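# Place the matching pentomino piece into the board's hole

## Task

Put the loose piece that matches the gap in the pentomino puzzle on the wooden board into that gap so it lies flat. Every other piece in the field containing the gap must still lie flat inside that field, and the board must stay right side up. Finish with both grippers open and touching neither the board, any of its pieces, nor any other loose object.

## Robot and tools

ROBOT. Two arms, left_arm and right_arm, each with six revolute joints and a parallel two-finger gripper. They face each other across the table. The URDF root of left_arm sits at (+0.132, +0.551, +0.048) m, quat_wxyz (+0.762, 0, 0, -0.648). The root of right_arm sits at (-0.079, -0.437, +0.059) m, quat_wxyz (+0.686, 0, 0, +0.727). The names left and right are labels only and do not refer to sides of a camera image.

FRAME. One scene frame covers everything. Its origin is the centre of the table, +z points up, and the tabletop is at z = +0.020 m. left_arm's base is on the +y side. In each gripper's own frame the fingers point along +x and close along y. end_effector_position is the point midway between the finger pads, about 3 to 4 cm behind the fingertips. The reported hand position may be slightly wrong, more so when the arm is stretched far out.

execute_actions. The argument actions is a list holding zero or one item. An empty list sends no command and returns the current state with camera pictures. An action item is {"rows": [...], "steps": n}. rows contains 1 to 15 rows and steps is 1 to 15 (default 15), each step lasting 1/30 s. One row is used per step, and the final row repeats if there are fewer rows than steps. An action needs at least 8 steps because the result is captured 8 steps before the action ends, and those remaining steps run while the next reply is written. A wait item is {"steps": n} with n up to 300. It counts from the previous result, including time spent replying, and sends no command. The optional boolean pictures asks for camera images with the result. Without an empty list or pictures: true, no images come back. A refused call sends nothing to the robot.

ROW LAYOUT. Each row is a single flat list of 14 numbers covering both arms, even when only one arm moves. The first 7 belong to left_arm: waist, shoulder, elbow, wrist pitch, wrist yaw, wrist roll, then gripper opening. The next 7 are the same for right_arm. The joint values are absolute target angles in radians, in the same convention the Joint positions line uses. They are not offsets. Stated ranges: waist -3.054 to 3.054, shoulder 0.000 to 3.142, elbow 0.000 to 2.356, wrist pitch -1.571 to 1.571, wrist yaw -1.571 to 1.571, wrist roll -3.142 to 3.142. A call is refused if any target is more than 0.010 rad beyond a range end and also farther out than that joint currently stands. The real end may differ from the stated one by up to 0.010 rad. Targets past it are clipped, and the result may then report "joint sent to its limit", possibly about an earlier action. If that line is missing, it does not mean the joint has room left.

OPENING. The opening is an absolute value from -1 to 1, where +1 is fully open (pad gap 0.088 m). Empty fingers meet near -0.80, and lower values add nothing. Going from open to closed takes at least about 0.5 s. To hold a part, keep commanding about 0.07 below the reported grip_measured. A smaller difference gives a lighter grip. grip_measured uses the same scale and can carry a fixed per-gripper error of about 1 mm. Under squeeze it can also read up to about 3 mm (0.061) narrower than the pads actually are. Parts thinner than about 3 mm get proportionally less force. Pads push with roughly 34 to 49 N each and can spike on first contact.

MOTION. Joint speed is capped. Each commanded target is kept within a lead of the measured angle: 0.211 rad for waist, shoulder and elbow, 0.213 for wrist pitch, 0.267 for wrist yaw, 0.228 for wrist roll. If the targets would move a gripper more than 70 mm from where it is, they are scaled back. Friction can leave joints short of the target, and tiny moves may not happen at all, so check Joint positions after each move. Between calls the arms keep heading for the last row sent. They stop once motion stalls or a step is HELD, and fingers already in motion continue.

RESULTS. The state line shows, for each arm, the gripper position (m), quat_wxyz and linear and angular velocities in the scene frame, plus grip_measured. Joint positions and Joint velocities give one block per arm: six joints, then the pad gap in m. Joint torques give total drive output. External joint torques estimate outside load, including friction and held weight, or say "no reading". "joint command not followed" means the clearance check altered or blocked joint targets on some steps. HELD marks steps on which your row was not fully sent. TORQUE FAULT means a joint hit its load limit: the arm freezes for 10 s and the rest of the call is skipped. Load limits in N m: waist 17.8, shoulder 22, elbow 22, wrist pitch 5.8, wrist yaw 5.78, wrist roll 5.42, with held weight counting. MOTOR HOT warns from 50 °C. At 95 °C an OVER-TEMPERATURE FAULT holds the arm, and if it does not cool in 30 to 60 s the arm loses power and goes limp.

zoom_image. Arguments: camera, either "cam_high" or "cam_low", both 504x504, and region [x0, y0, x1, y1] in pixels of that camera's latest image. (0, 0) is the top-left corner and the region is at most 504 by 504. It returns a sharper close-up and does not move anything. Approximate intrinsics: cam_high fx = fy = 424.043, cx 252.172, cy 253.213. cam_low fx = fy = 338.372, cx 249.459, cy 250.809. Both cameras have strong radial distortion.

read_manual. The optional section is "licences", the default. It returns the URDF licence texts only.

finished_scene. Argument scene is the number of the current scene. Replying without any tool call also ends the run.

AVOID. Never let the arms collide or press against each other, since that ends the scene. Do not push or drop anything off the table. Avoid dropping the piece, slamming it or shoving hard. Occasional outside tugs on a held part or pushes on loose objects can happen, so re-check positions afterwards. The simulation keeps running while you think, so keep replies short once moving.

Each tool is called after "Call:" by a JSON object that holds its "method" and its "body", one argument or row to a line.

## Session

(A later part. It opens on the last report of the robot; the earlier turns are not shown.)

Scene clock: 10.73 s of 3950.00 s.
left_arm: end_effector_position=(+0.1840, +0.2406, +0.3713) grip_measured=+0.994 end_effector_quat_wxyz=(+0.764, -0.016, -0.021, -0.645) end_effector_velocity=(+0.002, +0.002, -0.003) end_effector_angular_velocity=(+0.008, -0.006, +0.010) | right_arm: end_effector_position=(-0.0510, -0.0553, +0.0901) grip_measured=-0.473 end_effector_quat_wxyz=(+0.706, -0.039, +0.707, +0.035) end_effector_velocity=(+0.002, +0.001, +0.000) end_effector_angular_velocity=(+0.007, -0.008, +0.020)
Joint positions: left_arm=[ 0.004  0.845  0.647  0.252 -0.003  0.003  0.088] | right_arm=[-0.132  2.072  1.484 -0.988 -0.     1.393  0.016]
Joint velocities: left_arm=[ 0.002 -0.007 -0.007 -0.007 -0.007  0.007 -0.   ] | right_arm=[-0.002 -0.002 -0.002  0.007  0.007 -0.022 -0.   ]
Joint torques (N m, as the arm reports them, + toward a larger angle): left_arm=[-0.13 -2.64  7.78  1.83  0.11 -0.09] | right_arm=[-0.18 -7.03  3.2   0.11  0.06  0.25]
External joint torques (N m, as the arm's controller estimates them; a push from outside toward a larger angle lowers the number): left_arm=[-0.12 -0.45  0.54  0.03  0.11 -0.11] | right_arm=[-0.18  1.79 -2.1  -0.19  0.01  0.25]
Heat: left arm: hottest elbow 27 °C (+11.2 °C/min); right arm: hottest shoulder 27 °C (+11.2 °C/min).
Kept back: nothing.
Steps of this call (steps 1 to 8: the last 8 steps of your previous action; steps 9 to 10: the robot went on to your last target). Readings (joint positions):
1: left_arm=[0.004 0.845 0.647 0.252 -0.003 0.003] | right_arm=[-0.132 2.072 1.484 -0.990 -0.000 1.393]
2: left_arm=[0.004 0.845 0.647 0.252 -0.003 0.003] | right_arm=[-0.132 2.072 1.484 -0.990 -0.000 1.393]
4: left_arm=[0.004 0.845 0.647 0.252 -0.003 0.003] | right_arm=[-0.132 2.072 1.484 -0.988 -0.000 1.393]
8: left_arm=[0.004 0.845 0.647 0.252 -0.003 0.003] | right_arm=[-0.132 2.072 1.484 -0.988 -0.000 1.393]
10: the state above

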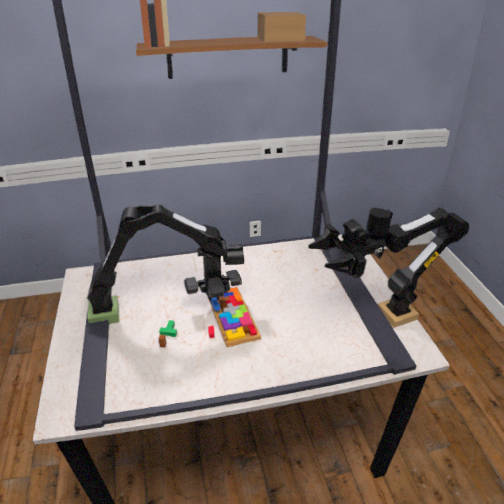

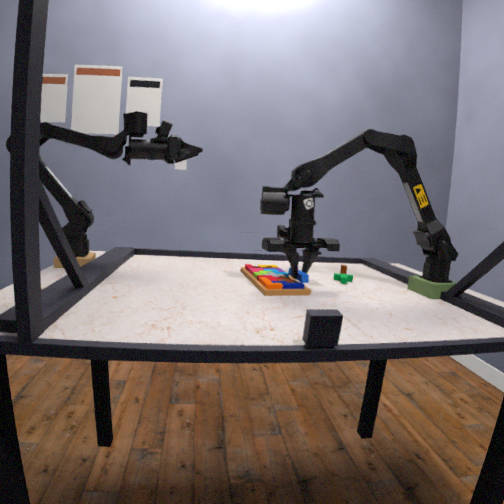

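Call:
{"method": "execute_actions", "body": {
  "actions": [
    {"rows":[[0.004,0.845,0.647,0.252,0,0,1,-0.134,2.108,1.535,-1.0,0,1.4,-0.66]],"steps":15}
  ]
}}

Call:
{"method": "execute_actions", "body": {
  "actions": [
    {"rows":[[0.004,0.845,0.647,0.252,0,0,1,-0.134,2.122,1.51,-0.965,0,1.4,-0.66]],"steps":15}
  ]
}}

Call:
{"method": "execute_actions", "body": {
  "actions": [
    {"steps":10}
  ],
  "pictures": true
}}

Call:
{"method": "zoom_image", "body": {
  "camera": "cam_high",
  "region": [180, 260, 270, 340]
}}

Call:
{"method": "zoom_image", "body": {
  "camera": "cam_low",
  "region": [240, 240, 330, 310]
}}

Scene clock: 11.67 s of 3950.00 s.
left_arm: end_effector_position=(+0.1840, +0.2406, +0.3713) grip_measured=+0.994 end_effector_quat_wxyz=(+0.764, -0.016, -0.021, -0.645) end_effector_velocity=(+0.000, +0.001, +0.000) end_effector_angular_velocity=(-0.001, +0.022, +0.004) | right_arm: end_effector_position=(-0.0505, -0.0485, +0.0896) grip_measured=-0.473 end_effector_quat_wxyz=(+0.706, -0.038, +0.706, +0.036) end_effector_velocity=(-0.002, +0.004, +0.005) end_effector_angular_velocity=(+0.004, +0.022, +0.019)
Joint positions: left_arm=[ 0.004  0.845  0.647  0.252 -0.003  0.003  0.088] | right_arm=[-0.132  2.095  1.518 -0.996 -0.     1.393  0.016]
Joint velocities: left_arm=[-0.002 -0.002  0.002 -0.007 -0.007 -0.022 -0.   ] | right_arm=[-0.002  0.007  0.032 -0.022 -0.022 -0.022 -0.   ]
Joint torques (N m, as the arm reports them, + toward a larger angle): left_arm=[-0.15 -2.61  7.75  1.82  0.12 -0.11] | right_arm=[-0.22 -6.84  5.54 -0.27  0.03  0.24]
External joint torques (N m, as the arm's controller estimates them; a push from outside toward a larger angle lowers the number): left_arm=[-0.15 -0.49  0.54  0.04  0.12 -0.12] | right_arm=[-0.25  2.18  0.19 -0.57 -0.02  0.24]
Heat: left arm: hottest wrist pitch 28 °C (+15.4 °C/min); right arm: hottest shoulder 27 °C (+10.3 °C/min).
Steps of this call (steps 1 to 15: the robot went on to your last target; steps 16 to 21: nothing new was sent; steps 22 to 28: the first 7 steps of this action). Readings (joint positions):
22: left_arm=[0.004 0.845 0.647 0.252 -0.003 0.003] | right_arm=[-0.132 2.077 1.489 -0.991 -0.000 1.393]
23: left_arm=[0.004 0.845 0.647 0.252 -0.003 0.003] | right_arm=[-0.132 2.082 1.498 -0.992 -0.000 1.393]
25: left_arm=[0.004 0.845 0.647 0.252 -0.003 0.003] | right_arm=[-0.132 2.092 1.512 -0.992 -0.000 1.393]
28: the state above

Scene clock: 12.17 s of 3950.00 s.
left_arm: end_effector_position=(+0.1840, +0.2406, +0.3713) grip_measured=+0.994 end_effector_quat_wxyz=(+0.764, -0.016, -0.021, -0.645) end_effector_velocity=(+0.001, +0.001, +0.001) end_effector_angular_velocity=(-0.011, +0.022, +0.013) | right_arm: end_effector_position=(-0.0502, -0.0429, +0.0875) grip_measured=-0.473 end_effector_quat_wxyz=(+0.707, -0.031, +0.706, +0.042) end_effector_velocity=(-0.004, +0.001, +0.000) end_effector_angular_velocity=(+0.009, +0.021, +0.010)
Joint positions: left_arm=[ 0.004  0.845  0.647  0.252 -0.003  0.003  0.088] | right_arm=[-0.132  2.103  1.521 -0.972 -0.001  1.393  0.016]
Joint velocities: left_arm=[-0.007 -0.002 -0.002  0.007 -0.022 -0.022  0.   ] | right_arm=[ 0.002 -0.002 -0.002  0.007 -0.022 -0.007 -0.   ]
Joint torques (N m, as the arm reports them, + toward a larger angle): left_arm=[-0.12 -2.65  7.79  1.81  0.12 -0.1 ] | right_arm=[-0.34 -6.23  3.17  0.22  0.1   0.25]
External joint torques (N m, as the arm's controller estimates them; a push from outside toward a larger angle lowers the number): left_arm=[-0.13 -0.51  0.59  0.04  0.12 -0.11] | right_arm=[-0.41  2.73 -2.04 -0.07  0.06  0.25]
Heat: left arm: hottest wrist pitch 28 °C (+14.8 °C/min); right arm: hottest shoulder 27 °C (+9.9 °C/min).
Steps of this call (steps 1 to 8: the last 8 steps of your previous action; steps 9 to 15: the first 7 steps of this action). Readings (joint positions):
9: left_arm=[0.004 0.845 0.647 0.252 -0.003 0.003] | right_arm=[-0.132 2.099 1.521 -0.995 -0.000 1.393]
10: left_arm=[0.004 0.845 0.647 0.252 -0.003 0.003] | right_arm=[-0.132 2.100 1.521 -0.985 -0.000 1.393]
12: left_arm=[0.004 0.845 0.647 0.252 -0.003 0.003] | right_arm=[-0.132 2.103 1.521 -0.979 -0.001 1.393]
15: the state above

Scene clock: 12.50 s of 3950.00 s.
left_arm: end_effector_position=(+0.1840, +0.2406, +0.3713) grip_measured=+0.994 end_effector_quat_wxyz=(+0.764, -0.016, -0.021, -0.645) end_effector_velocity=(+0.000, +0.000, -0.002) end_effector_angular_velocity=(+0.006, +0.009, +0.004) | right_arm: end_effector_position=(-0.0501, -0.0425, +0.0875) grip_measured=-0.473 end_effector_quat_wxyz=(+0.707, -0.030, +0.706, +0.043) end_effector_velocity=(-0.003, -0.003, -0.001) end_effector_angular_velocity=(-0.011, +0.023, +0.005)
Joint positions: left_arm=[ 0.004  0.845  0.647  0.252 -0.003  0.003  0.088] | right_arm=[-0.132  2.103  1.521 -0.97  -0.001  1.393  0.016]
Joint velocities: left_arm=[-0.002 -0.002 -0.002 -0.007 -0.007 -0.007  0.   ] | right_arm=[-0.002 -0.002 -0.007 -0.007 -0.022 -0.007 -0.   ]
Joint torques (N m, as the arm reports them, + toward a larger angle): left_arm=[-0.11 -2.61  7.76  1.8   0.12 -0.11] | right_arm=[-0.3  -6.26  2.87  0.18  0.1   0.25]
External joint torques (N m, as the arm's controller estimates them; a push from outside toward a larger angle lowers the number): left_arm=[-0.1  -0.43  0.51  0.01  0.12 -0.11] | right_arm=[-0.32  2.72 -2.37 -0.13  0.05  0.25]
Heat: left arm: hottest wrist pitch 28 °C (+14.4 °C/min); right arm: hottest shoulder 27 °C (+9.6 °C/min).
Kept back: nothing.
Steps of this call (steps 1 to 8: the last 8 steps of your previous action; steps 9 to 10: the robot went on to your last target). Readings (joint positions):
1: left_arm=[0.004 0.845 0.647 0.252 -0.003 0.003] | right_arm=[-0.132 2.103 1.521 -0.972 -0.001 1.393]
2: left_arm=[0.004 0.845 0.647 0.252 -0.003 0.003] | right_arm=[-0.132 2.103 1.521 -0.971 -0.001 1.393]
4: left_arm=[0.004 0.845 0.647 0.252 -0.003 0.003] | right_arm=[-0.132 2.103 1.521 -0.971 -0.001 1.393]
8: left_arm=[0.004 0.845 0.647 0.252 -0.003 0.003] | right_arm=[-0.132 2.103 1.521 -0.970 -0.001 1.393]
10: the state above

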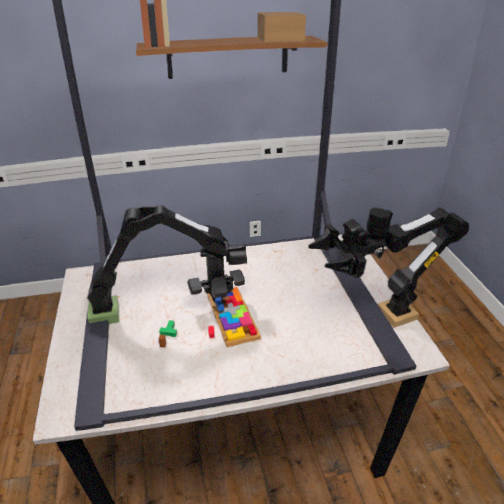

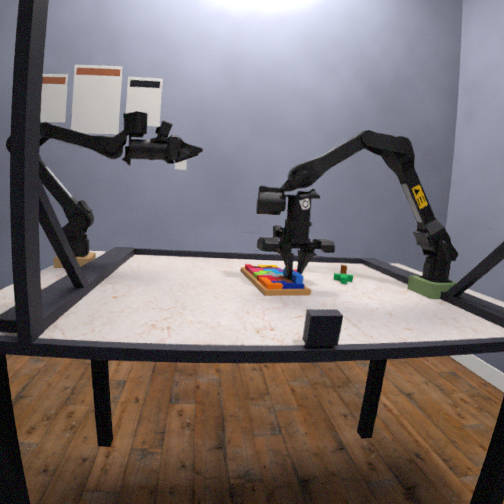

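Region (180, 260, 270, 340) of cam_high's 504x504 image, scaled by 5.600, with more detail than that image has.

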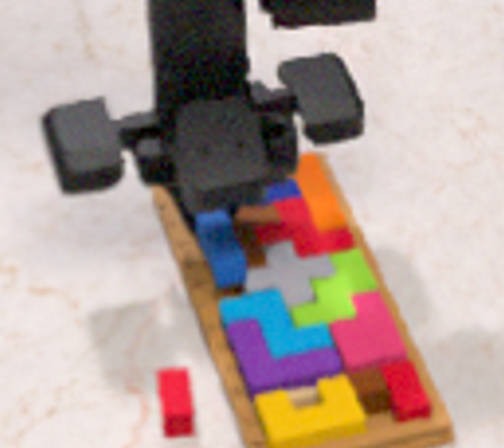

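Region (240, 240, 330, 310) of cam_low's 504x504 image, scaled by 5.600, with more detail than that image has.

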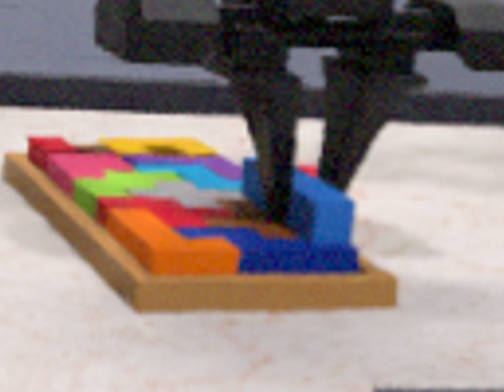

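Call:
{"method": "execute_actions", "body": {
  "actions": [
    {"rows":[[0.004,0.845,0.647,0.252,0,0,1,-0.132,2.1,1.521,-0.975,0,1.393,-0.3]],"steps":12}
  ]
}}

Call:
{"method": "execute_actions", "body": {
  "actions": [
    {"rows":[[0.004,0.845,0.647,0.252,0,0,1,-0.132,2.07,1.54,-1.04,0,1.393,-0.3],[0.004,0.845,0.647,0.252,0,0,1,-0.132,2.07,1.54,-1.04,0,1.393,-0.3],[0.004,0.845,0.647,0.252,0,0,1,-0.132,2.05,1.54,-1.06,0,1.393,-0.3],[0.004,0.845,0.647,0.252,0,0,1,-0.132,2.0,1.54,-1.1,0,1.393,-0.3],[0.004,0.845,0.647,0.252,0,0,1,-0.132,1.7,1.4,-1.2,0,1.393,-0.3]],"steps":15}
  ]
}}

Call:
{"method": "execute_actions", "body": {
  "actions": [
    {"steps":20}
  ],
  "pictures": true
}}

Call:
{"method": "zoom_image", "body": {
  "camera": "cam_high",
  "region": [190, 270, 260, 330]
}}

Call:
{"method": "zoom_image", "body": {
  "camera": "cam_low",
  "region": [240, 240, 330, 310]
}}

Scene clock: 13.23 s of 3950.00 s.
left_arm: end_effector_position=(+0.1840, +0.2406, +0.3713) grip_measured=+0.994 end_effector_quat_wxyz=(+0.764, -0.016, -0.021, -0.645) end_effector_velocity=(+0.000, +0.000, -0.002) end_effector_angular_velocity=(+0.006, +0.009, +0.004) | right_arm: end_effector_position=(-0.0501, -0.0430, +0.0875) grip_measured=-0.368 end_effector_quat_wxyz=(+0.707, -0.031, +0.706, +0.042) end_effector_velocity=(-0.003, -0.004, +0.001) end_effector_angular_velocity=(-0.015, +0.023, +0.005)
Joint positions: left_arm=[ 0.004  0.845  0.647  0.252 -0.003  0.003  0.088] | right_arm=[-0.132  2.103  1.521 -0.973 -0.     1.393  0.021]
Joint velocities: left_arm=[-0.002 -0.002 -0.002 -0.007 -0.007 -0.007 -0.   ] | right_arm=[-0.002 -0.002  0.002 -0.022 -0.022 -0.007  0.037]
Joint torques (N m, as the arm reports them, + toward a larger angle): left_arm=[-0.14 -2.59  7.77  1.81  0.12 -0.1 ] | right_arm=[-0.29 -8.54  4.12 -0.11  0.06 -0.07]
External joint torques (N m, as the arm's controller estimates them; a push from outside toward a larger angle lowers the number): left_arm=[-0.12 -0.42  0.51  0.02  0.11 -0.11] | right_arm=[-0.28  0.58 -1.3  -0.44  0.   -0.06]
Heat: left arm: hottest wrist pitch 28 °C (+13.6 °C/min); right arm: hottest shoulder 28 °C (+13.6 °C/min).
Steps of this call (steps 1 to 15: the robot went on to your last target; steps 16 to 18: nothing new was sent; steps 19 to 22: the first 4 steps of this action). Readings (joint positions):
19: left_arm=[0.004 0.845 0.647 0.252 -0.003 0.003] | right_arm=[-0.132 2.103 1.521 -0.970 -0.001 1.393]
20: left_arm=[0.004 0.845 0.647 0.252 -0.003 0.003] | right_arm=[-0.132 2.103 1.521 -0.970 -0.001 1.393]
22: the state above

Scene clock: 13.73 s of 3950.00 s.
left_arm: end_effector_position=(+0.1840, +0.2406, +0.3713) grip_measured=+0.994 end_effector_quat_wxyz=(+0.764, -0.016, -0.021, -0.645) end_effector_velocity=(+0.000, +0.000, -0.002) end_effector_angular_velocity=(+0.008, -0.006, +0.005) | right_arm: end_effector_position=(-0.0543, -0.0990, +0.1272) grip_measured=-0.303 end_effector_quat_wxyz=(+0.701, -0.069, +0.710, +0.004) end_effector_velocity=(-0.023, -0.319, +0.400) end_effector_angular_velocity=(+0.231, -0.024, +0.010)
Joint positions: left_arm=[ 0.004  0.845  0.647  0.252 -0.003  0.003  0.088] | right_arm=[-0.132  1.94   1.441 -1.164 -0.     1.393  0.024]
Joint velocities: left_arm=[-0.002 -0.002 -0.002 -0.007 -0.007  0.007 -0.   ] | right_arm=[ 0.002 -1.761 -0.789 -0.74   0.007 -0.007  0.   ]
Joint torques (N m, as the arm reports them, + toward a larger angle): left_arm=[-0.14 -2.64  7.77  1.81  0.12 -0.11] | right_arm=[ -0.07 -10.2    5.35   0.75   0.03   0.04]
External joint torques (N m, as the arm's controller estimates them; a push from outside toward a larger angle lowers the number): left_arm=[-0.14 -0.49  0.54  0.02  0.12 -0.12] | right_arm=[-0.13 -0.77 -2.68 -0.49 -0.04  0.07]
Heat: left arm: hottest wrist pitch 28 °C (+13.1 °C/min); right arm: hottest shoulder 28 °C (+13.1 °C/min).
Steps of this call (steps 1 to 8: the last 8 steps of your previous action; steps 9 to 15: the first 7 steps of this action). Readings (joint positions):
9: left_arm=[0.004 0.845 0.647 0.252 -0.003 0.003] | right_arm=[-0.132 2.101 1.523 -0.986 -0.000 1.393]
10: left_arm=[0.004 0.845 0.647 0.252 -0.003 0.003] | right_arm=[-0.132 2.099 1.524 -1.006 -0.000 1.393]
12: left_arm=[0.004 0.845 0.647 0.252 -0.003 0.003] | right_arm=[-0.132 2.080 1.524 -1.043 -0.000 1.393]
15: the state above

Scene clock: 14.40 s of 3950.00 s.
left_arm: end_effector_position=(+0.1840, +0.2406, +0.3713) grip_measured=+0.994 end_effector_quat_wxyz=(+0.764, -0.016, -0.021, -0.645) end_effector_velocity=(+0.000, -0.001, -0.001) end_effector_angular_velocity=(+0.006, +0.009, +0.004) | right_arm: end_effector_position=(-0.0554, -0.1141, +0.1958) grip_measured=-0.303 end_effector_quat_wxyz=(+0.709, -0.006, +0.702, +0.067) end_effector_velocity=(-0.002, -0.001, +0.001) end_effector_angular_velocity=(-0.002, +0.007, +0.010)
Joint positions: left_arm=[ 0.004  0.845  0.647  0.252 -0.003  0.003  0.088] | right_arm=[-0.132  1.696  1.41  -1.198 -0.     1.393  0.024]
Joint velocities: left_arm=[-0.002  0.002  0.002 -0.007 -0.007 -0.007 -0.   ] | right_arm=[ 0.002 -0.002  0.002 -0.007 -0.007 -0.007 -0.   ]
Joint torques (N m, as the arm reports them, + toward a larger angle): left_arm=[-0.14 -2.62  7.76  1.82  0.12 -0.1 ] | right_arm=[-0.08 -5.3   3.61 -0.05  0.02  0.03]
External joint torques (N m, as the arm's controller estimates them; a push from outside toward a larger angle lowers the number): left_arm=[-0.14 -0.5   0.55  0.04  0.12 -0.11] | right_arm=[-0.12  1.32 -2.08 -0.49 -0.03  0.04]
Heat: left arm: hottest wrist pitch 28 °C (+12.5 °C/min); right arm: hottest shoulder 28 °C (+12.5 °C/min).
Kept back: nothing.
Steps of this call (steps 1 to 8: the last 8 steps of your previous action; steps 9 to 20: the robot went on to your last target). Readings (joint positions):
1: left_arm=[0.004 0.845 0.647 0.252 -0.003 0.003] | right_arm=[-0.132 1.881 1.423 -1.175 -0.000 1.393]
2: left_arm=[0.004 0.845 0.647 0.252 -0.003 0.003] | right_arm=[-0.132 1.826 1.417 -1.177 -0.000 1.393]
4: left_arm=[0.004 0.845 0.647 0.252 -0.003 0.003] | right_arm=[-0.132 1.740 1.417 -1.184 -0.000 1.393]
8: left_arm=[0.004 0.845 0.647 0.252 -0.003 0.003] | right_arm=[-0.132 1.692 1.417 -1.195 -0.000 1.393]
20: the state above

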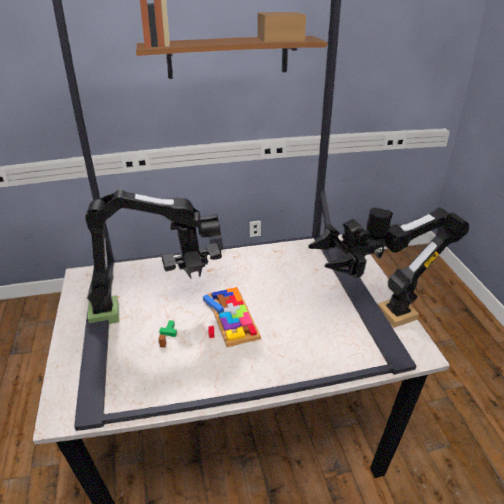

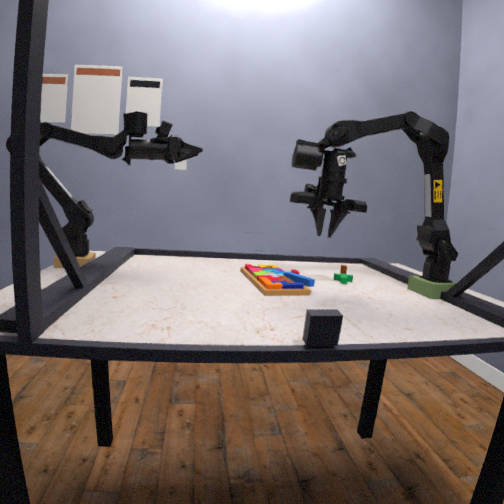

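Region (190, 270, 260, 330) of cam_high's 504x504 image, scaled by 7.200, with more detail than that image has; it fills the top 432 rows of this view, and the rest is white.

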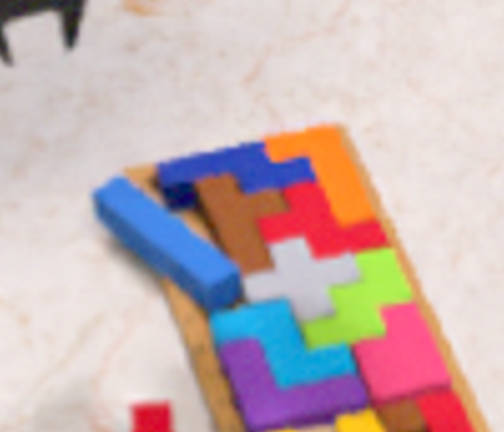

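Region (240, 240, 330, 310) of cam_low's 504x504 image, scaled by 5.600, with more detail than that image has.

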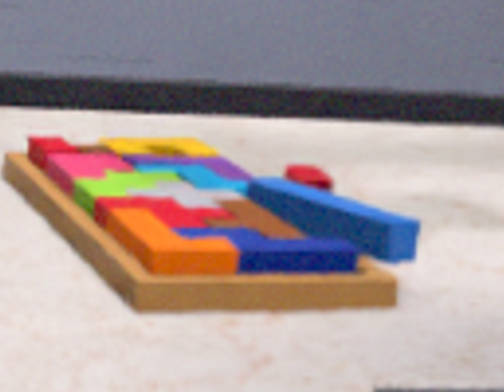

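Call:
{"method": "execute_actions", "body": {
  "actions": [
    {"rows":[[0.004,0.845,0.647,0.252,0,0,1,-0.078,1.88,1.26,-0.95,0,1.45,-1]],"steps":15}
  ]
}}

Call:
{"method": "execute_actions", "body": {
  "actions": [
    {"rows":[[0.004,0.845,0.647,0.252,0,0,1,-0.078,1.935,1.21,-0.85,0,1.45,-1]],"steps":15}
  ]
}}

Call:
{"method": "execute_actions", "body": {
  "actions": [
    {"rows":[[0.004,0.845,0.647,0.252,0,0,1,-0.078,1.95,1.235,-0.86,0,1.45,-1],[0.004,0.845,0.647,0.252,0,0,1,-0.078,1.965,1.257,-0.867,0,1.45,-1],[0.004,0.845,0.647,0.252,0,0,1,-0.078,1.98,1.28,-0.875,0,1.45,-1],[0.004,0.845,0.647,0.252,0,0,1,-0.078,1.995,1.3,-0.882,0,1.45,-1],[0.004,0.845,0.647,0.252,0,0,1,-0.078,2.01,1.325,-0.89,0,1.45,-1],[0.004,0.845,0.647,0.252,0,0,1,-0.078,2.025,1.345,-0.897,0,1.45,-1],[0.004,0.845,0.647,0.252,0,0,1,-0.078,2.04,1.37,-0.905,0,1.45,-1],[0.004,0.845,0.647,0.252,0,0,1,-0.078,2.055,1.39,-0.912,0,1.45,-1]],"steps":15}
  ]
}}

Call:
{"method": "execute_actions", "body": {
  "actions": [
    {"steps":12}
  ],
  "pictures": true
}}

Call:
{"method": "zoom_image", "body": {
  "camera": "cam_high",
  "region": [180, 260, 260, 330]
}}

Call:
{"method": "zoom_image", "body": {
  "camera": "cam_low",
  "region": [240, 240, 330, 310]
}}

Scene clock: 16.03 s of 3950.00 s.
left_arm: end_effector_position=(+0.1840, +0.2406, +0.3713) grip_measured=+0.994 end_effector_quat_wxyz=(+0.764, -0.016, -0.021, -0.645) end_effector_velocity=(+0.002, +0.002, -0.001) end_effector_angular_velocity=(+0.001, +0.008, +0.009) | right_arm: end_effector_position=(-0.0719, -0.1054, +0.1058) grip_measured=-0.807 end_effector_quat_wxyz=(+0.705, -0.045, +0.707, +0.033) end_effector_velocity=(-0.021, -0.092, -0.208) end_effector_angular_velocity=(-0.550, -0.010, +0.015)
Joint positions: left_arm=[ 0.004  0.845  0.647  0.252 -0.003  0.003  0.088] | right_arm=[-0.08   1.878  1.271 -0.98  -0.     1.438  0.   ]
Joint velocities: left_arm=[ 0.002 -0.007 -0.002 -0.007 -0.007 -0.007 -0.   ] | right_arm=[ 0.066  0.383 -0.379  0.212  0.022  0.051  0.   ]
Joint torques (N m, as the arm reports them, + toward a larger angle): left_arm=[-0.12 -2.64  7.78  1.82  0.12 -0.09] | right_arm=[-0.35 -9.4   5.39  0.49  0.04  0.29]
External joint torques (N m, as the arm's controller estimates them; a push from outside toward a larger angle lowers the number): left_arm=[-0.13 -0.48  0.57  0.04  0.12 -0.1 ] | right_arm=[ 0.21  1.61 -2.29 -0.12 -0.1   0.29]
Heat: left arm: hottest elbow 28 °C (+11.2 °C/min); right arm: hottest shoulder 28 °C (+11.2 °C/min).
Steps of this call (steps 1 to 15: the robot went on to your last target; steps 16 to 42: nothing new was sent; steps 43 to 49: the first 7 steps of this action). Readings (joint positions):
43: left_arm=[0.004 0.845 0.647 0.252 -0.003 0.003] | right_arm=[-0.128 1.712 1.391 -1.163 0.002 1.401]
44: left_arm=[0.004 0.845 0.647 0.252 -0.003 0.003] | right_arm=[-0.120 1.729 1.371 -1.103 0.002 1.411]
46: left_arm=[0.004 0.845 0.647 0.252 -0.003 0.003] | right_arm=[-0.099 1.799 1.329 -1.016 0.002 1.426]
49: the state above

Scene clock: 16.53 s of 3950.00 s.
left_arm: end_effector_position=(+0.1840, +0.2406, +0.3713) grip_measured=+0.994 end_effector_quat_wxyz=(+0.764, -0.016, -0.021, -0.645) end_effector_velocity=(-0.003, -0.000, -0.004) end_effector_angular_velocity=(+0.013, -0.006, -0.014) | right_arm: end_effector_position=(-0.0723, -0.0993, +0.0786) grip_measured=-0.807 end_effector_quat_wxyz=(+0.706, -0.037, +0.706, +0.039) end_effector_velocity=(-0.003, -0.015, -0.042) end_effector_angular_velocity=(-0.075, +0.024, +0.020)
Joint positions: left_arm=[ 0.004  0.845  0.647  0.252 -0.003  0.003  0.088] | right_arm=[-0.079  1.927  1.22  -0.861 -0.     1.443  0.   ]
Joint velocities: left_arm=[-0.007 -0.002 -0.007 -0.007  0.007  0.007 -0.   ] | right_arm=[-0.002  0.076 -0.081  0.081 -0.022 -0.022  0.   ]
Joint torques (N m, as the arm reports them, + toward a larger angle): left_arm=[-0.14 -2.67  7.77  1.82  0.12 -0.09] | right_arm=[-0.01 -6.46  3.38  0.18 -0.01  0.28]
External joint torques (N m, as the arm's controller estimates them; a push from outside toward a larger angle lowers the number): left_arm=[-0.12 -0.52  0.6   0.05  0.11 -0.1 ] | right_arm=[ 0.01  1.96 -2.24 -0.2  -0.07  0.28]
Heat: left arm: hottest elbow 28 °C (+10.9 °C/min); right arm: hottest shoulder 28 °C (+10.9 °C/min).
Steps of this call (steps 1 to 8: the last 8 steps of your previous action; steps 9 to 15: the first 7 steps of this action). Readings (joint positions):
9: left_arm=[0.004 0.845 0.647 0.252 -0.003 0.003] | right_arm=[-0.079 1.887 1.253 -0.929 -0.000 1.443]
10: left_arm=[0.004 0.845 0.647 0.252 -0.003 0.003] | right_arm=[-0.079 1.891 1.246 -0.897 -0.000 1.443]
12: left_arm=[0.004 0.845 0.647 0.252 -0.003 0.003] | right_arm=[-0.079 1.909 1.236 -0.873 -0.000 1.443]
15: the state above

Scene clock: 17.03 s of 3950.00 s.
left_arm: end_effector_position=(+0.1840, +0.2406, +0.3713) grip_measured=+0.994 end_effector_quat_wxyz=(+0.764, -0.016, -0.021, -0.645) end_effector_velocity=(-0.002, +0.000, -0.002) end_effector_angular_velocity=(+0.006, +0.008, -0.010) | right_arm: end_effector_position=(-0.0720, -0.0863, +0.0751) grip_measured=-0.807 end_effector_quat_wxyz=(+0.705, -0.046, +0.707, +0.030) end_effector_velocity=(+0.002, +0.102, +0.001) end_effector_angular_velocity=(-0.041, +0.008, +0.005)
Joint positions: left_arm=[ 0.004  0.845  0.647  0.252 -0.003  0.003  0.088] | right_arm=[-0.079  1.996  1.303 -0.901 -0.     1.443  0.   ]
Joint velocities: left_arm=[-0.002 -0.002 -0.002 -0.007  0.007 -0.007 -0.   ] | right_arm=[-0.002  0.379  0.564 -0.227 -0.007 -0.007  0.   ]
Joint torques (N m, as the arm reports them, + toward a larger angle): left_arm=[-0.1  -2.62  7.76  1.82  0.11 -0.1 ] | right_arm=[-0.06 -5.44  6.19  0.67  0.08  0.26]
External joint torques (N m, as the arm's controller estimates them; a push from outside toward a larger angle lowers the number): left_arm=[-0.1  -0.5   0.55  0.04  0.1  -0.11] | right_arm=[-0.05  2.75  0.75  0.25  0.02  0.27]
Heat: left arm: hottest wrist pitch 29 °C (+14.1 °C/min); right arm: hottest shoulder 28 °C (+10.6 °C/min).
Steps of this call (steps 1 to 8: the last 8 steps of your previous action; steps 9 to 15: the first 7 steps of this action). Readings (joint positions):
9: left_arm=[0.004 0.845 0.647 0.252 -0.003 0.003] | right_arm=[-0.079 1.929 1.219 -0.853 -0.000 1.443]
10: left_arm=[0.004 0.845 0.647 0.252 -0.003 0.003] | right_arm=[-0.079 1.934 1.224 -0.857 -0.000 1.443]
12: left_arm=[0.004 0.845 0.647 0.252 -0.003 0.003] | right_arm=[-0.079 1.955 1.249 -0.869 -0.000 1.443]
15: the state above

Scene clock: 17.43 s of 3950.00 s.
left_arm: end_effector_position=(+0.1840, +0.2406, +0.3713) grip_measured=+0.994 end_effector_quat_wxyz=(+0.764, -0.016, -0.021, -0.645) end_effector_velocity=(+0.002, -0.000, -0.003) end_effector_angular_velocity=(+0.013, -0.005, +0.010) | right_arm: end_effector_position=(-0.0716, -0.0705, +0.0756) grip_measured=-0.807 end_effector_quat_wxyz=(+0.706, -0.042, +0.707, +0.034) end_effector_velocity=(-0.000, -0.002, +0.000) end_effector_angular_velocity=(-0.007, +0.007, -0.010)
Joint positions: left_arm=[ 0.004  0.845  0.647  0.252 -0.003  0.003  0.088] | right_arm=[-0.079  2.041  1.373 -0.915 -0.     1.443  0.   ]
Joint velocities: left_arm=[ 0.002  0.002 -0.002 -0.007 -0.007  0.007 -0.   ] | right_arm=[-0.002 -0.002 -0.002 -0.007 -0.007  0.007  0.   ]
Joint torques (N m, as the arm reports them, + toward a larger angle): left_arm=[-0.13 -2.64  7.77  1.82  0.12 -0.1 ] | right_arm=[ 0.05 -6.21  5.47  0.07  0.02  0.24]
External joint torques (N m, as the arm's controller estimates them; a push from outside toward a larger angle lowers the number): left_arm=[-0.15 -0.54  0.59  0.05  0.12 -0.11] | right_arm=[ 0.04  2.19  0.44 -0.18 -0.03  0.24]
Heat: left arm: hottest wrist pitch 29 °C (+13.8 °C/min); right arm: hottest shoulder 28 °C (+10.3 °C/min).
Kept back: nothing.
Steps of this call (steps 1 to 8: the last 8 steps of your previous action; steps 9 to 12: the robot went on to your last target). Readings (joint positions):
1: left_arm=[0.004 0.845 0.647 0.252 -0.003 0.003] | right_arm=[-0.079 2.009 1.323 -0.907 -0.000 1.443]
2: left_arm=[0.004 0.845 0.647 0.252 -0.003 0.003] | right_arm=[-0.079 2.020 1.340 -0.909 -0.000 1.443]
4: left_arm=[0.004 0.845 0.647 0.252 -0.003 0.003] | right_arm=[-0.079 2.032 1.362 -0.909 -0.000 1.443]
8: left_arm=[0.004 0.845 0.647 0.252 -0.003 0.003] | right_arm=[-0.079 2.039 1.372 -0.914 -0.000 1.443]
12: the state above

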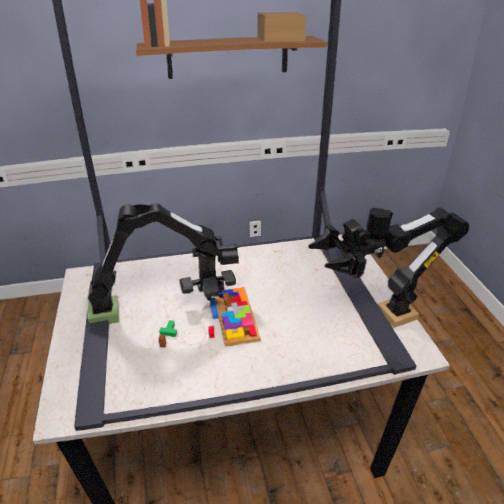

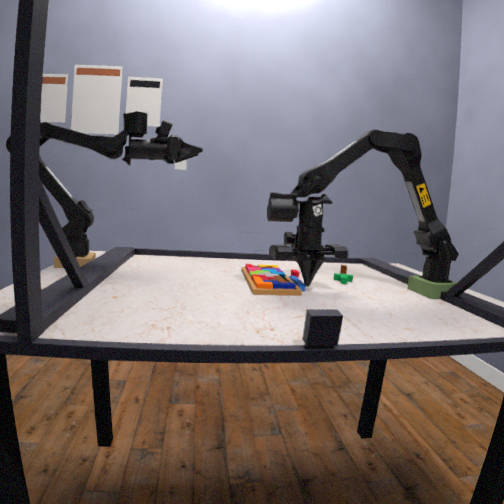

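Region (180, 260, 260, 330) of cam_high's 504x504 image, scaled by 6.300, with more detail than that image has; it fills the top 441 rows of this view, and the rest is white.

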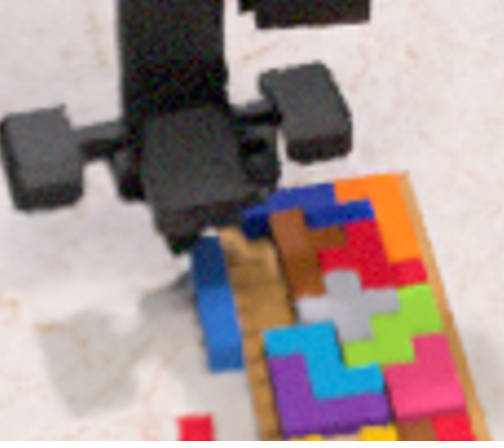

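Region (240, 240, 330, 310) of cam_low's 504x504 image, scaled by 5.600, with more detail than that image has.

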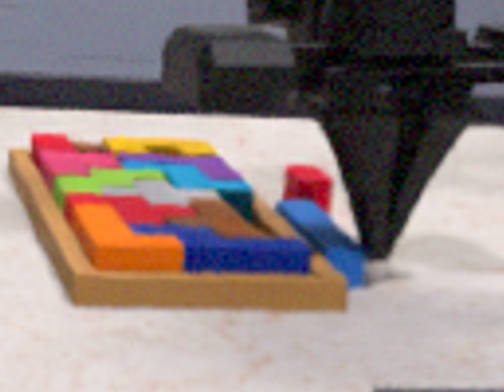

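Call:
{"method": "execute_actions", "body": {
  "actions": [
    {"rows":[[0.004,0.845,0.647,0.252,0,0,1,-0.079,2.0,1.4,-1.0,0,1.443,-1],[0.004,0.845,0.647,0.252,0,0,1,-0.079,2.0,1.4,-1.0,0,1.443,-1],[0.004,0.845,0.647,0.252,0,0,1,-0.079,2.0,1.42,-1.0,0,1.443,-1],[0.004,0.845,0.647,0.252,0,0,1,-0.079,2.02,1.45,-1.0,0,1.443,-1],[0.004,0.845,0.647,0.252,0,0,1,-0.12,2.04,1.46,-1.0,0,1.443,-1],[0.004,0.845,0.647,0.252,0,0,1,-0.174,2.05,1.46,-0.99,0,1.443,-1]],"steps":15}
  ]
}}

Call:
{"method": "execute_actions", "body": {
  "actions": [
    {"rows":[[0.004,0.845,0.647,0.252,0,0,1,-0.174,2.085,1.42,-0.92,0,1.443,-1]],"steps":15}
  ]
}}

Call:
{"method": "execute_actions", "body": {
  "actions": [
    {"steps":10}
  ],
  "pictures": true
}}

Call:
{"method": "zoom_image", "body": {
  "camera": "cam_high",
  "region": [180, 260, 260, 330]
}}

Call:
{"method": "zoom_image", "body": {
  "camera": "cam_low",
  "region": [240, 240, 330, 310]
}}

Scene clock: 18.63 s of 3950.00 s.
left_arm: end_effector_position=(+0.1840, +0.2406, +0.3713) grip_measured=+0.994 end_effector_quat_wxyz=(+0.764, -0.016, -0.021, -0.645) end_effector_velocity=(+0.002, +0.000, -0.008) end_effector_angular_velocity=(+0.025, +0.012, +0.009) | right_arm: end_effector_position=(-0.0596, -0.0669, +0.0926) grip_measured=-0.807 end_effector_quat_wxyz=(+0.704, -0.031, +0.709, +0.021) end_effector_velocity=(+0.247, +0.078, +0.071) end_effector_angular_velocity=(+0.296, +0.006, -0.655)
Joint positions: left_arm=[ 0.004  0.845  0.647  0.252 -0.003  0.003  0.088] | right_arm=[-0.113  2.033  1.435 -0.987 -0.005  1.443  0.   ]
Joint velocities: left_arm=[ 0.002 -0.002 -0.007 -0.022 -0.007 -0.007  0.   ] | right_arm=[-0.662 -0.002  0.3   -0.007 -0.022 -0.007  0.   ]
Joint torques (N m, as the arm reports them, + toward a larger angle): left_arm=[-0.15 -2.61  7.77  1.81  0.11 -0.1 ] | right_arm=[-1.89 -5.98  4.38 -0.28  0.18  0.01]
External joint torques (N m, as the arm's controller estimates them; a push from outside toward a larger angle lowers the number): left_arm=[-0.16 -0.47  0.59  0.04  0.11 -0.11] | right_arm=[-0.73  2.06 -0.19 -0.34 -0.01  0.  ]
Heat: left arm: hottest wrist pitch 29 °C (+12.9 °C/min); right arm: hottest shoulder 28 °C (+9.7 °C/min).
Steps of this call (steps 1 to 29: the robot went on to your last target; steps 30 to 36: the first 7 steps of this action). Readings (joint positions):
30: left_arm=[0.004 0.845 0.647 0.252 -0.003 0.003] | right_arm=[-0.079 2.039 1.378 -0.932 -0.000 1.443]
31: left_arm=[0.004 0.845 0.647 0.252 -0.003 0.003] | right_arm=[-0.079 2.037 1.381 -0.955 -0.000 1.443]
33: left_arm=[0.004 0.845 0.647 0.252 -0.003 0.003] | right_arm=[-0.079 2.032 1.394 -0.986 -0.000 1.443]
36: the state above

Scene clock: 19.13 s of 3950.00 s.
left_arm: end_effector_position=(+0.1840, +0.2406, +0.3713) grip_measured=+0.994 end_effector_quat_wxyz=(+0.764, -0.016, -0.021, -0.645) end_effector_velocity=(-0.002, +0.000, -0.003) end_effector_angular_velocity=(+0.016, +0.010, -0.010) | right_arm: end_effector_position=(-0.0338, -0.0570, +0.0811) grip_measured=-0.807 end_effector_quat_wxyz=(+0.708, +0.002, +0.706, +0.009) end_effector_velocity=(+0.002, +0.019, -0.001) end_effector_angular_velocity=(+0.091, -0.004, +0.005)
Joint positions: left_arm=[ 0.004  0.845  0.647  0.252 -0.003  0.003  0.088] | right_arm=[-0.176  2.067  1.438 -0.925  0.002  1.443  0.   ]
Joint velocities: left_arm=[-0.002 -0.002  0.002 -0.022  0.007 -0.007  0.   ] | right_arm=[-0.002 -0.002 -0.007  0.095 -0.007 -0.007  0.   ]
Joint torques (N m, as the arm reports them, + toward a larger angle): left_arm=[-0.13 -2.63  7.78  1.81  0.12 -0.09] | right_arm=[ 0.07 -5.95  2.16 -0.14 -0.02 -0.05]
External joint torques (N m, as the arm's controller estimates them; a push from outside toward a larger angle lowers the number): left_arm=[-0.1  -0.47  0.54  0.02  0.11 -0.1 ] | right_arm=[ 0.08  2.6  -2.91 -0.36 -0.08 -0.05]
Heat: left arm: hottest wrist pitch 29 °C (+12.5 °C/min); right arm: hottest shoulder 28 °C (+9.4 °C/min).
Steps of this call (steps 1 to 8: the last 8 steps of your previous action; steps 9 to 15: the first 7 steps of this action). Readings (joint positions):
9: left_arm=[0.004 0.845 0.647 0.252 -0.003 0.003] | right_arm=[-0.177 2.044 1.447 -0.977 0.002 1.443]
10: left_arm=[0.004 0.845 0.647 0.252 -0.003 0.003] | right_arm=[-0.176 2.049 1.445 -0.955 0.002 1.443]
12: left_arm=[0.004 0.845 0.647 0.252 -0.003 0.003] | right_arm=[-0.176 2.063 1.441 -0.936 0.002 1.443]
15: the state above

Scene clock: 19.47 s of 3950.00 s.
left_arm: end_effector_position=(+0.1840, +0.2406, +0.3713) grip_measured=+0.994 end_effector_quat_wxyz=(+0.764, -0.016, -0.021, -0.645) end_effector_velocity=(+0.002, +0.001, +0.001) end_effector_angular_velocity=(-0.006, -0.007, +0.020) | right_arm: end_effector_position=(-0.0338, -0.0568, +0.0807) grip_measured=-0.807 end_effector_quat_wxyz=(+0.708, +0.003, +0.706, +0.009) end_effector_velocity=(+0.001, -0.009, -0.002) end_effector_angular_velocity=(-0.032, -0.003, -0.010)
Joint positions: left_arm=[ 0.004  0.845  0.647  0.252 -0.003  0.003  0.088] | right_arm=[-0.176  2.068  1.437 -0.923  0.002  1.443  0.   ]
Joint velocities: left_arm=[-0.002 -0.002 -0.002  0.007 -0.022  0.007  0.   ] | right_arm=[-0.002 -0.002 -0.012 -0.022  0.007  0.007  0.   ]
Joint torques (N m, as the arm reports them, + toward a larger angle): left_arm=[-0.11 -2.61  7.79  1.81  0.12 -0.09] | right_arm=[ 0.12 -5.96  2.33  0.06 -0.04  0.  ]
External joint torques (N m, as the arm's controller estimates them; a push from outside toward a larger angle lowers the number): left_arm=[-0.1  -0.42  0.55  0.01  0.12 -0.1 ] | right_arm=[ 0.13  2.67 -2.8  -0.23 -0.1   0.  ]
Heat: left arm: hottest wrist pitch 29 °C (+12.3 °C/min); right arm: hottest shoulder 28 °C (+9.2 °C/min).
Kept back: nothing.
Steps of this call (steps 1 to 8: the last 8 steps of your previous action; steps 9 to 10: the robot went on to your last target). Readings (joint positions):
1: left_arm=[0.004 0.845 0.647 0.252 -0.003 0.003] | right_arm=[-0.176 2.068 1.438 -0.924 0.002 1.443]
2: left_arm=[0.004 0.845 0.647 0.252 -0.003 0.003] | right_arm=[-0.176 2.068 1.438 -0.924 0.002 1.443]
4: left_arm=[0.004 0.845 0.647 0.252 -0.003 0.003] | right_arm=[-0.176 2.068 1.438 -0.923 0.002 1.443]
8: left_arm=[0.004 0.845 0.647 0.252 -0.003 0.003] | right_arm=[-0.176 2.068 1.437 -0.923 0.002 1.443]
10: the state above

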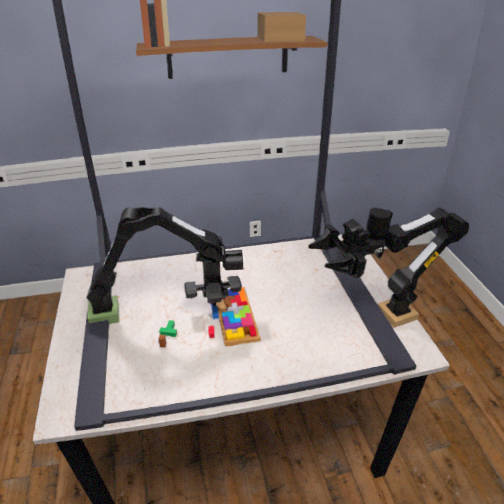

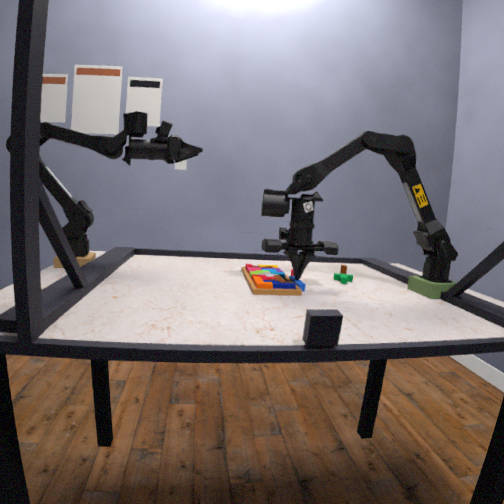

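Region (180, 260, 260, 330) of cam_high's 504x504 image, scaled by 6.300, with more detail than that image has; it fills the top 441 rows of this view, and the rest is white.

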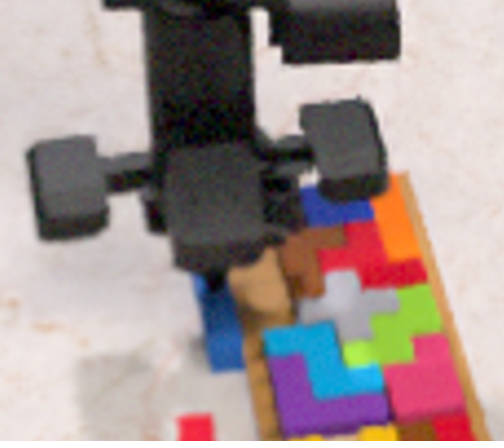

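Region (240, 240, 330, 310) of cam_low's 504x504 image, scaled by 5.600, with more detail than that image has.

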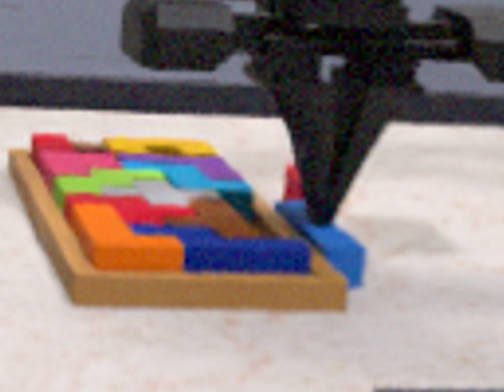

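Call:
{"method": "execute_actions", "body": {
  "actions": [
    {"rows":[[0.004,0.845,0.647,0.252,0,0,1,-0.176,2.07,1.4,-0.92,0,1.443,-1],[0.004,0.845,0.647,0.252,0,0,1,-0.176,2.055,1.375,-0.91,0,1.443,-1],[0.004,0.845,0.647,0.252,0,0,1,-0.176,2.04,1.35,-0.905,0,1.443,-1],[0.004,0.845,0.647,0.252,0,0,1,-0.176,2.025,1.325,-0.9,0,1.443,-1],[0.004,0.845,0.647,0.252,0,0,1,-0.176,2.01,1.3,-0.89,0,1.443,-1],[0.004,0.845,0.647,0.252,0,0,1,-0.176,1.995,1.28,-0.885,0,1.443,-1]],"steps":15}
  ]
}}

Call:
{"method": "execute_actions", "body": {
  "actions": [
    {"rows":[[0.004,0.845,0.647,0.252,0,0,1,-0.176,1.9,1.3,-1.0,0,1.443,0]],"steps":15}
  ]
}}

Call:
{"method": "execute_actions", "body": {
  "actions": [
    {"steps":10}
  ],
  "pictures": true
}}

Call:
{"method": "zoom_image", "body": {
  "camera": "cam_high",
  "region": [180, 260, 260, 330]
}}

Call:
{"method": "zoom_image", "body": {
  "camera": "cam_low",
  "region": [240, 240, 330, 310]
}}

Scene clock: 20.43 s of 3950.00 s.
left_arm: end_effector_position=(+0.1840, +0.2406, +0.3713) grip_measured=+0.994 end_effector_quat_wxyz=(+0.764, -0.016, -0.021, -0.645) end_effector_velocity=(+0.001, +0.001, +0.001) end_effector_angular_velocity=(-0.009, +0.007, +0.014) | right_arm: end_effector_position=(-0.0363, -0.0791, +0.0774) grip_measured=-0.807 end_effector_quat_wxyz=(+0.708, -0.003, +0.706, +0.003) end_effector_velocity=(-0.023, -0.194, -0.104) end_effector_angular_velocity=(-0.516, +0.069, -0.010)
Joint positions: left_arm=[ 0.004  0.845  0.647  0.252 -0.003  0.003  0.088] | right_arm=[-0.176  2.008  1.332 -0.895  0.002  1.443  0.   ]
Joint velocities: left_arm=[-0.007 -0.002 -0.002  0.007 -0.022 -0.007 -0.   ] | right_arm=[-0.002 -0.115 -0.628 -0.007 -0.007  0.007  0.   ]
Joint torques (N m, as the arm reports them, + toward a larger angle): left_arm=[-0.13 -2.67  7.8   1.83  0.12 -0.09] | right_arm=[ 0.1  -7.66  2.97  0.04 -0.07  0.01]
External joint torques (N m, as the arm's controller estimates them; a push from outside toward a larger angle lowers the number): left_arm=[-0.12 -0.53  0.6   0.05  0.12 -0.1 ] | right_arm=[ 0.15 -0.59 -1.88 -0.48 -0.12  0.01]
Heat: left arm: hottest elbow 29 °C (+11.7 °C/min); right arm: hottest shoulder 28 °C (+8.8 °C/min).
Steps of this call (steps 1 to 15: the robot went on to your last target; steps 16 to 22: nothing new was sent; steps 23 to 29: the first 7 steps of this action). Readings (joint positions):
23: left_arm=[0.004 0.845 0.647 0.252 -0.003 0.003] | right_arm=[-0.176 2.068 1.433 -0.920 0.002 1.443]
24: left_arm=[0.004 0.845 0.647 0.252 -0.003 0.003] | right_arm=[-0.176 2.063 1.425 -0.913 0.002 1.443]
26: left_arm=[0.004 0.845 0.647 0.252 -0.003 0.003] | right_arm=[-0.176 2.043 1.397 -0.897 0.002 1.443]
29: the state above

Scene clock: 20.93 s of 3950.00 s.
left_arm: end_effector_position=(+0.1840, +0.2406, +0.3713) grip_measured=+0.994 end_effector_quat_wxyz=(+0.764, -0.016, -0.021, -0.645) end_effector_velocity=(+0.000, +0.000, -0.002) end_effector_angular_velocity=(+0.006, +0.009, +0.004) | right_arm: end_effector_position=(-0.0393, -0.1034, +0.1027) grip_measured=-0.100 end_effector_quat_wxyz=(+0.706, -0.013, +0.708, -0.007) end_effector_velocity=(-0.001, -0.009, +0.051) end_effector_angular_velocity=(+0.066, -0.000, +0.005)
Joint positions: left_arm=[ 0.004  0.845  0.647  0.252 -0.003  0.003  0.088] | right_arm=[-0.176  1.907  1.297 -0.989  0.001  1.443  0.034]
Joint velocities: left_arm=[-0.002 -0.002 -0.002 -0.007 -0.007 -0.007 -0.   ] | right_arm=[-0.002 -0.154  0.007 -0.095 -0.007 -0.007  0.073]
Joint torques (N m, as the arm reports them, + toward a larger angle): left_arm=[-0.15 -2.63  7.78  1.82  0.12 -0.1 ] | right_arm=[-0.07 -6.31  4.46 -0.33 -0.01  0.02]
External joint torques (N m, as the arm's controller estimates them; a push from outside toward a larger angle lowers the number): left_arm=[-0.15 -0.47  0.55  0.04  0.12 -0.11] | right_arm=[-0.04 -0.22  0.13 -0.52 -0.06  0.01]
Heat: left arm: hottest elbow 29 °C (+11.5 °C/min); right arm: hottest shoulder 28 °C (+8.6 °C/min).
Steps of this call (steps 1 to 8: the last 8 steps of your previous action; steps 9 to 15: the first 7 steps of this action). Readings (joint positions):
9: left_arm=[0.004 0.845 0.647 0.252 -0.003 0.003] | right_arm=[-0.176 1.995 1.289 -0.905 0.002 1.443]
10: left_arm=[0.004 0.845 0.647 0.252 -0.003 0.003] | right_arm=[-0.176 1.981 1.289 -0.946 0.001 1.443]
12: left_arm=[0.004 0.845 0.647 0.252 -0.003 0.003] | right_arm=[-0.176 1.943 1.290 -0.974 0.001 1.443]
15: the state above

Scene clock: 21.27 s of 3950.00 s.
left_arm: end_effector_position=(+0.1840, +0.2406, +0.3713) grip_measured=+0.994 end_effector_quat_wxyz=(+0.764, -0.016, -0.021, -0.645) end_effector_velocity=(+0.000, -0.001, -0.003) end_effector_angular_velocity=(+0.008, +0.024, +0.004) | right_arm: end_effector_position=(-0.0395, -0.1051, +0.1036) grip_measured=-0.005 end_effector_quat_wxyz=(+0.706, -0.015, +0.708, -0.009) end_effector_velocity=(-0.003, -0.002, +0.000) end_effector_angular_velocity=(-0.005, +0.023, +0.019)
Joint positions: left_arm=[ 0.004  0.845  0.647  0.252 -0.003  0.003  0.088] | right_arm=[-0.176  1.904  1.297 -0.997  0.001  1.443  0.039]
Joint velocities: left_arm=[-0.002  0.002 -0.002 -0.007 -0.007 -0.022 -0.   ] | right_arm=[-0.002 -0.002 -0.002 -0.007 -0.022 -0.022  0.001]
Joint torques (N m, as the arm reports them, + toward a larger angle): left_arm=[-0.17 -2.64  7.77  1.82  0.1  -0.09] | right_arm=[ 0.01 -7.16  4.16 -0.33  0.05  0.01]
External joint torques (N m, as the arm's controller estimates them; a push from outside toward a larger angle lowers the number): left_arm=[-0.17 -0.49  0.52  0.03  0.1  -0.1 ] | right_arm=[ 0.    0.39 -1.   -0.56  0.    0.01]
Heat: left arm: hottest elbow 29 °C (+11.3 °C/min); right arm: hottest shoulder 28 °C (+8.5 °C/min).
Kept back: nothing.
Steps of this call (steps 1 to 8: the last 8 steps of your previous action; steps 9 to 10: the robot went on to your last target). Readings (joint positions):
1: left_arm=[0.004 0.845 0.647 0.252 -0.003 0.003] | right_arm=[-0.176 1.904 1.297 -0.992 0.001 1.443]
2: left_arm=[0.004 0.845 0.647 0.252 -0.003 0.003] | right_arm=[-0.176 1.904 1.297 -0.993 0.001 1.443]
4: left_arm=[0.004 0.845 0.647 0.252 -0.003 0.003] | right_arm=[-0.176 1.904 1.297 -0.997 0.001 1.443]
8: left_arm=[0.004 0.845 0.647 0.252 -0.003 0.003] | right_arm=[-0.176 1.904 1.297 -0.997 0.001 1.443]
10: the state above

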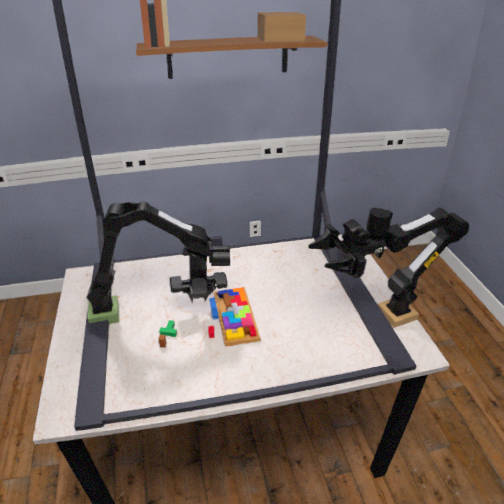

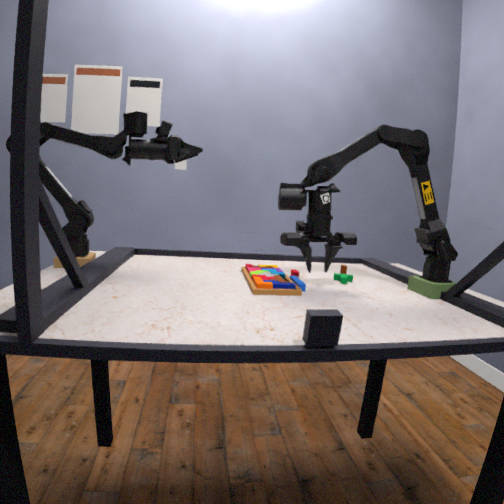

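Region (180, 260, 260, 330) of cam_high's 504x504 image, scaled by 6.300, with more detail than that image has; it fills the top 441 rows of this view, and the rest is white.

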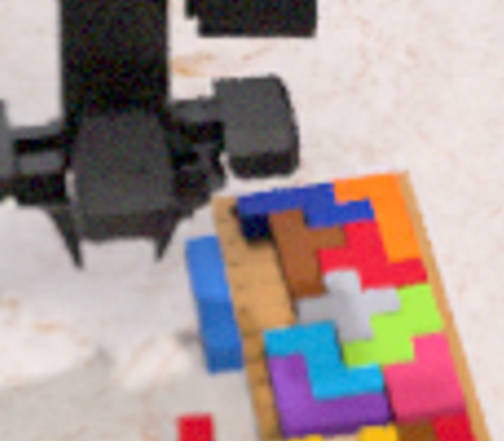

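Region (240, 240, 330, 310) of cam_low's 504x504 image, scaled by 5.600, with more detail than that image has.

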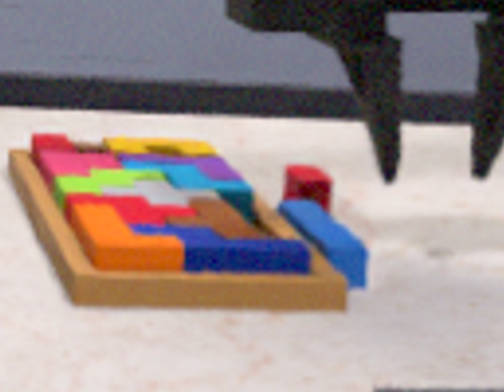

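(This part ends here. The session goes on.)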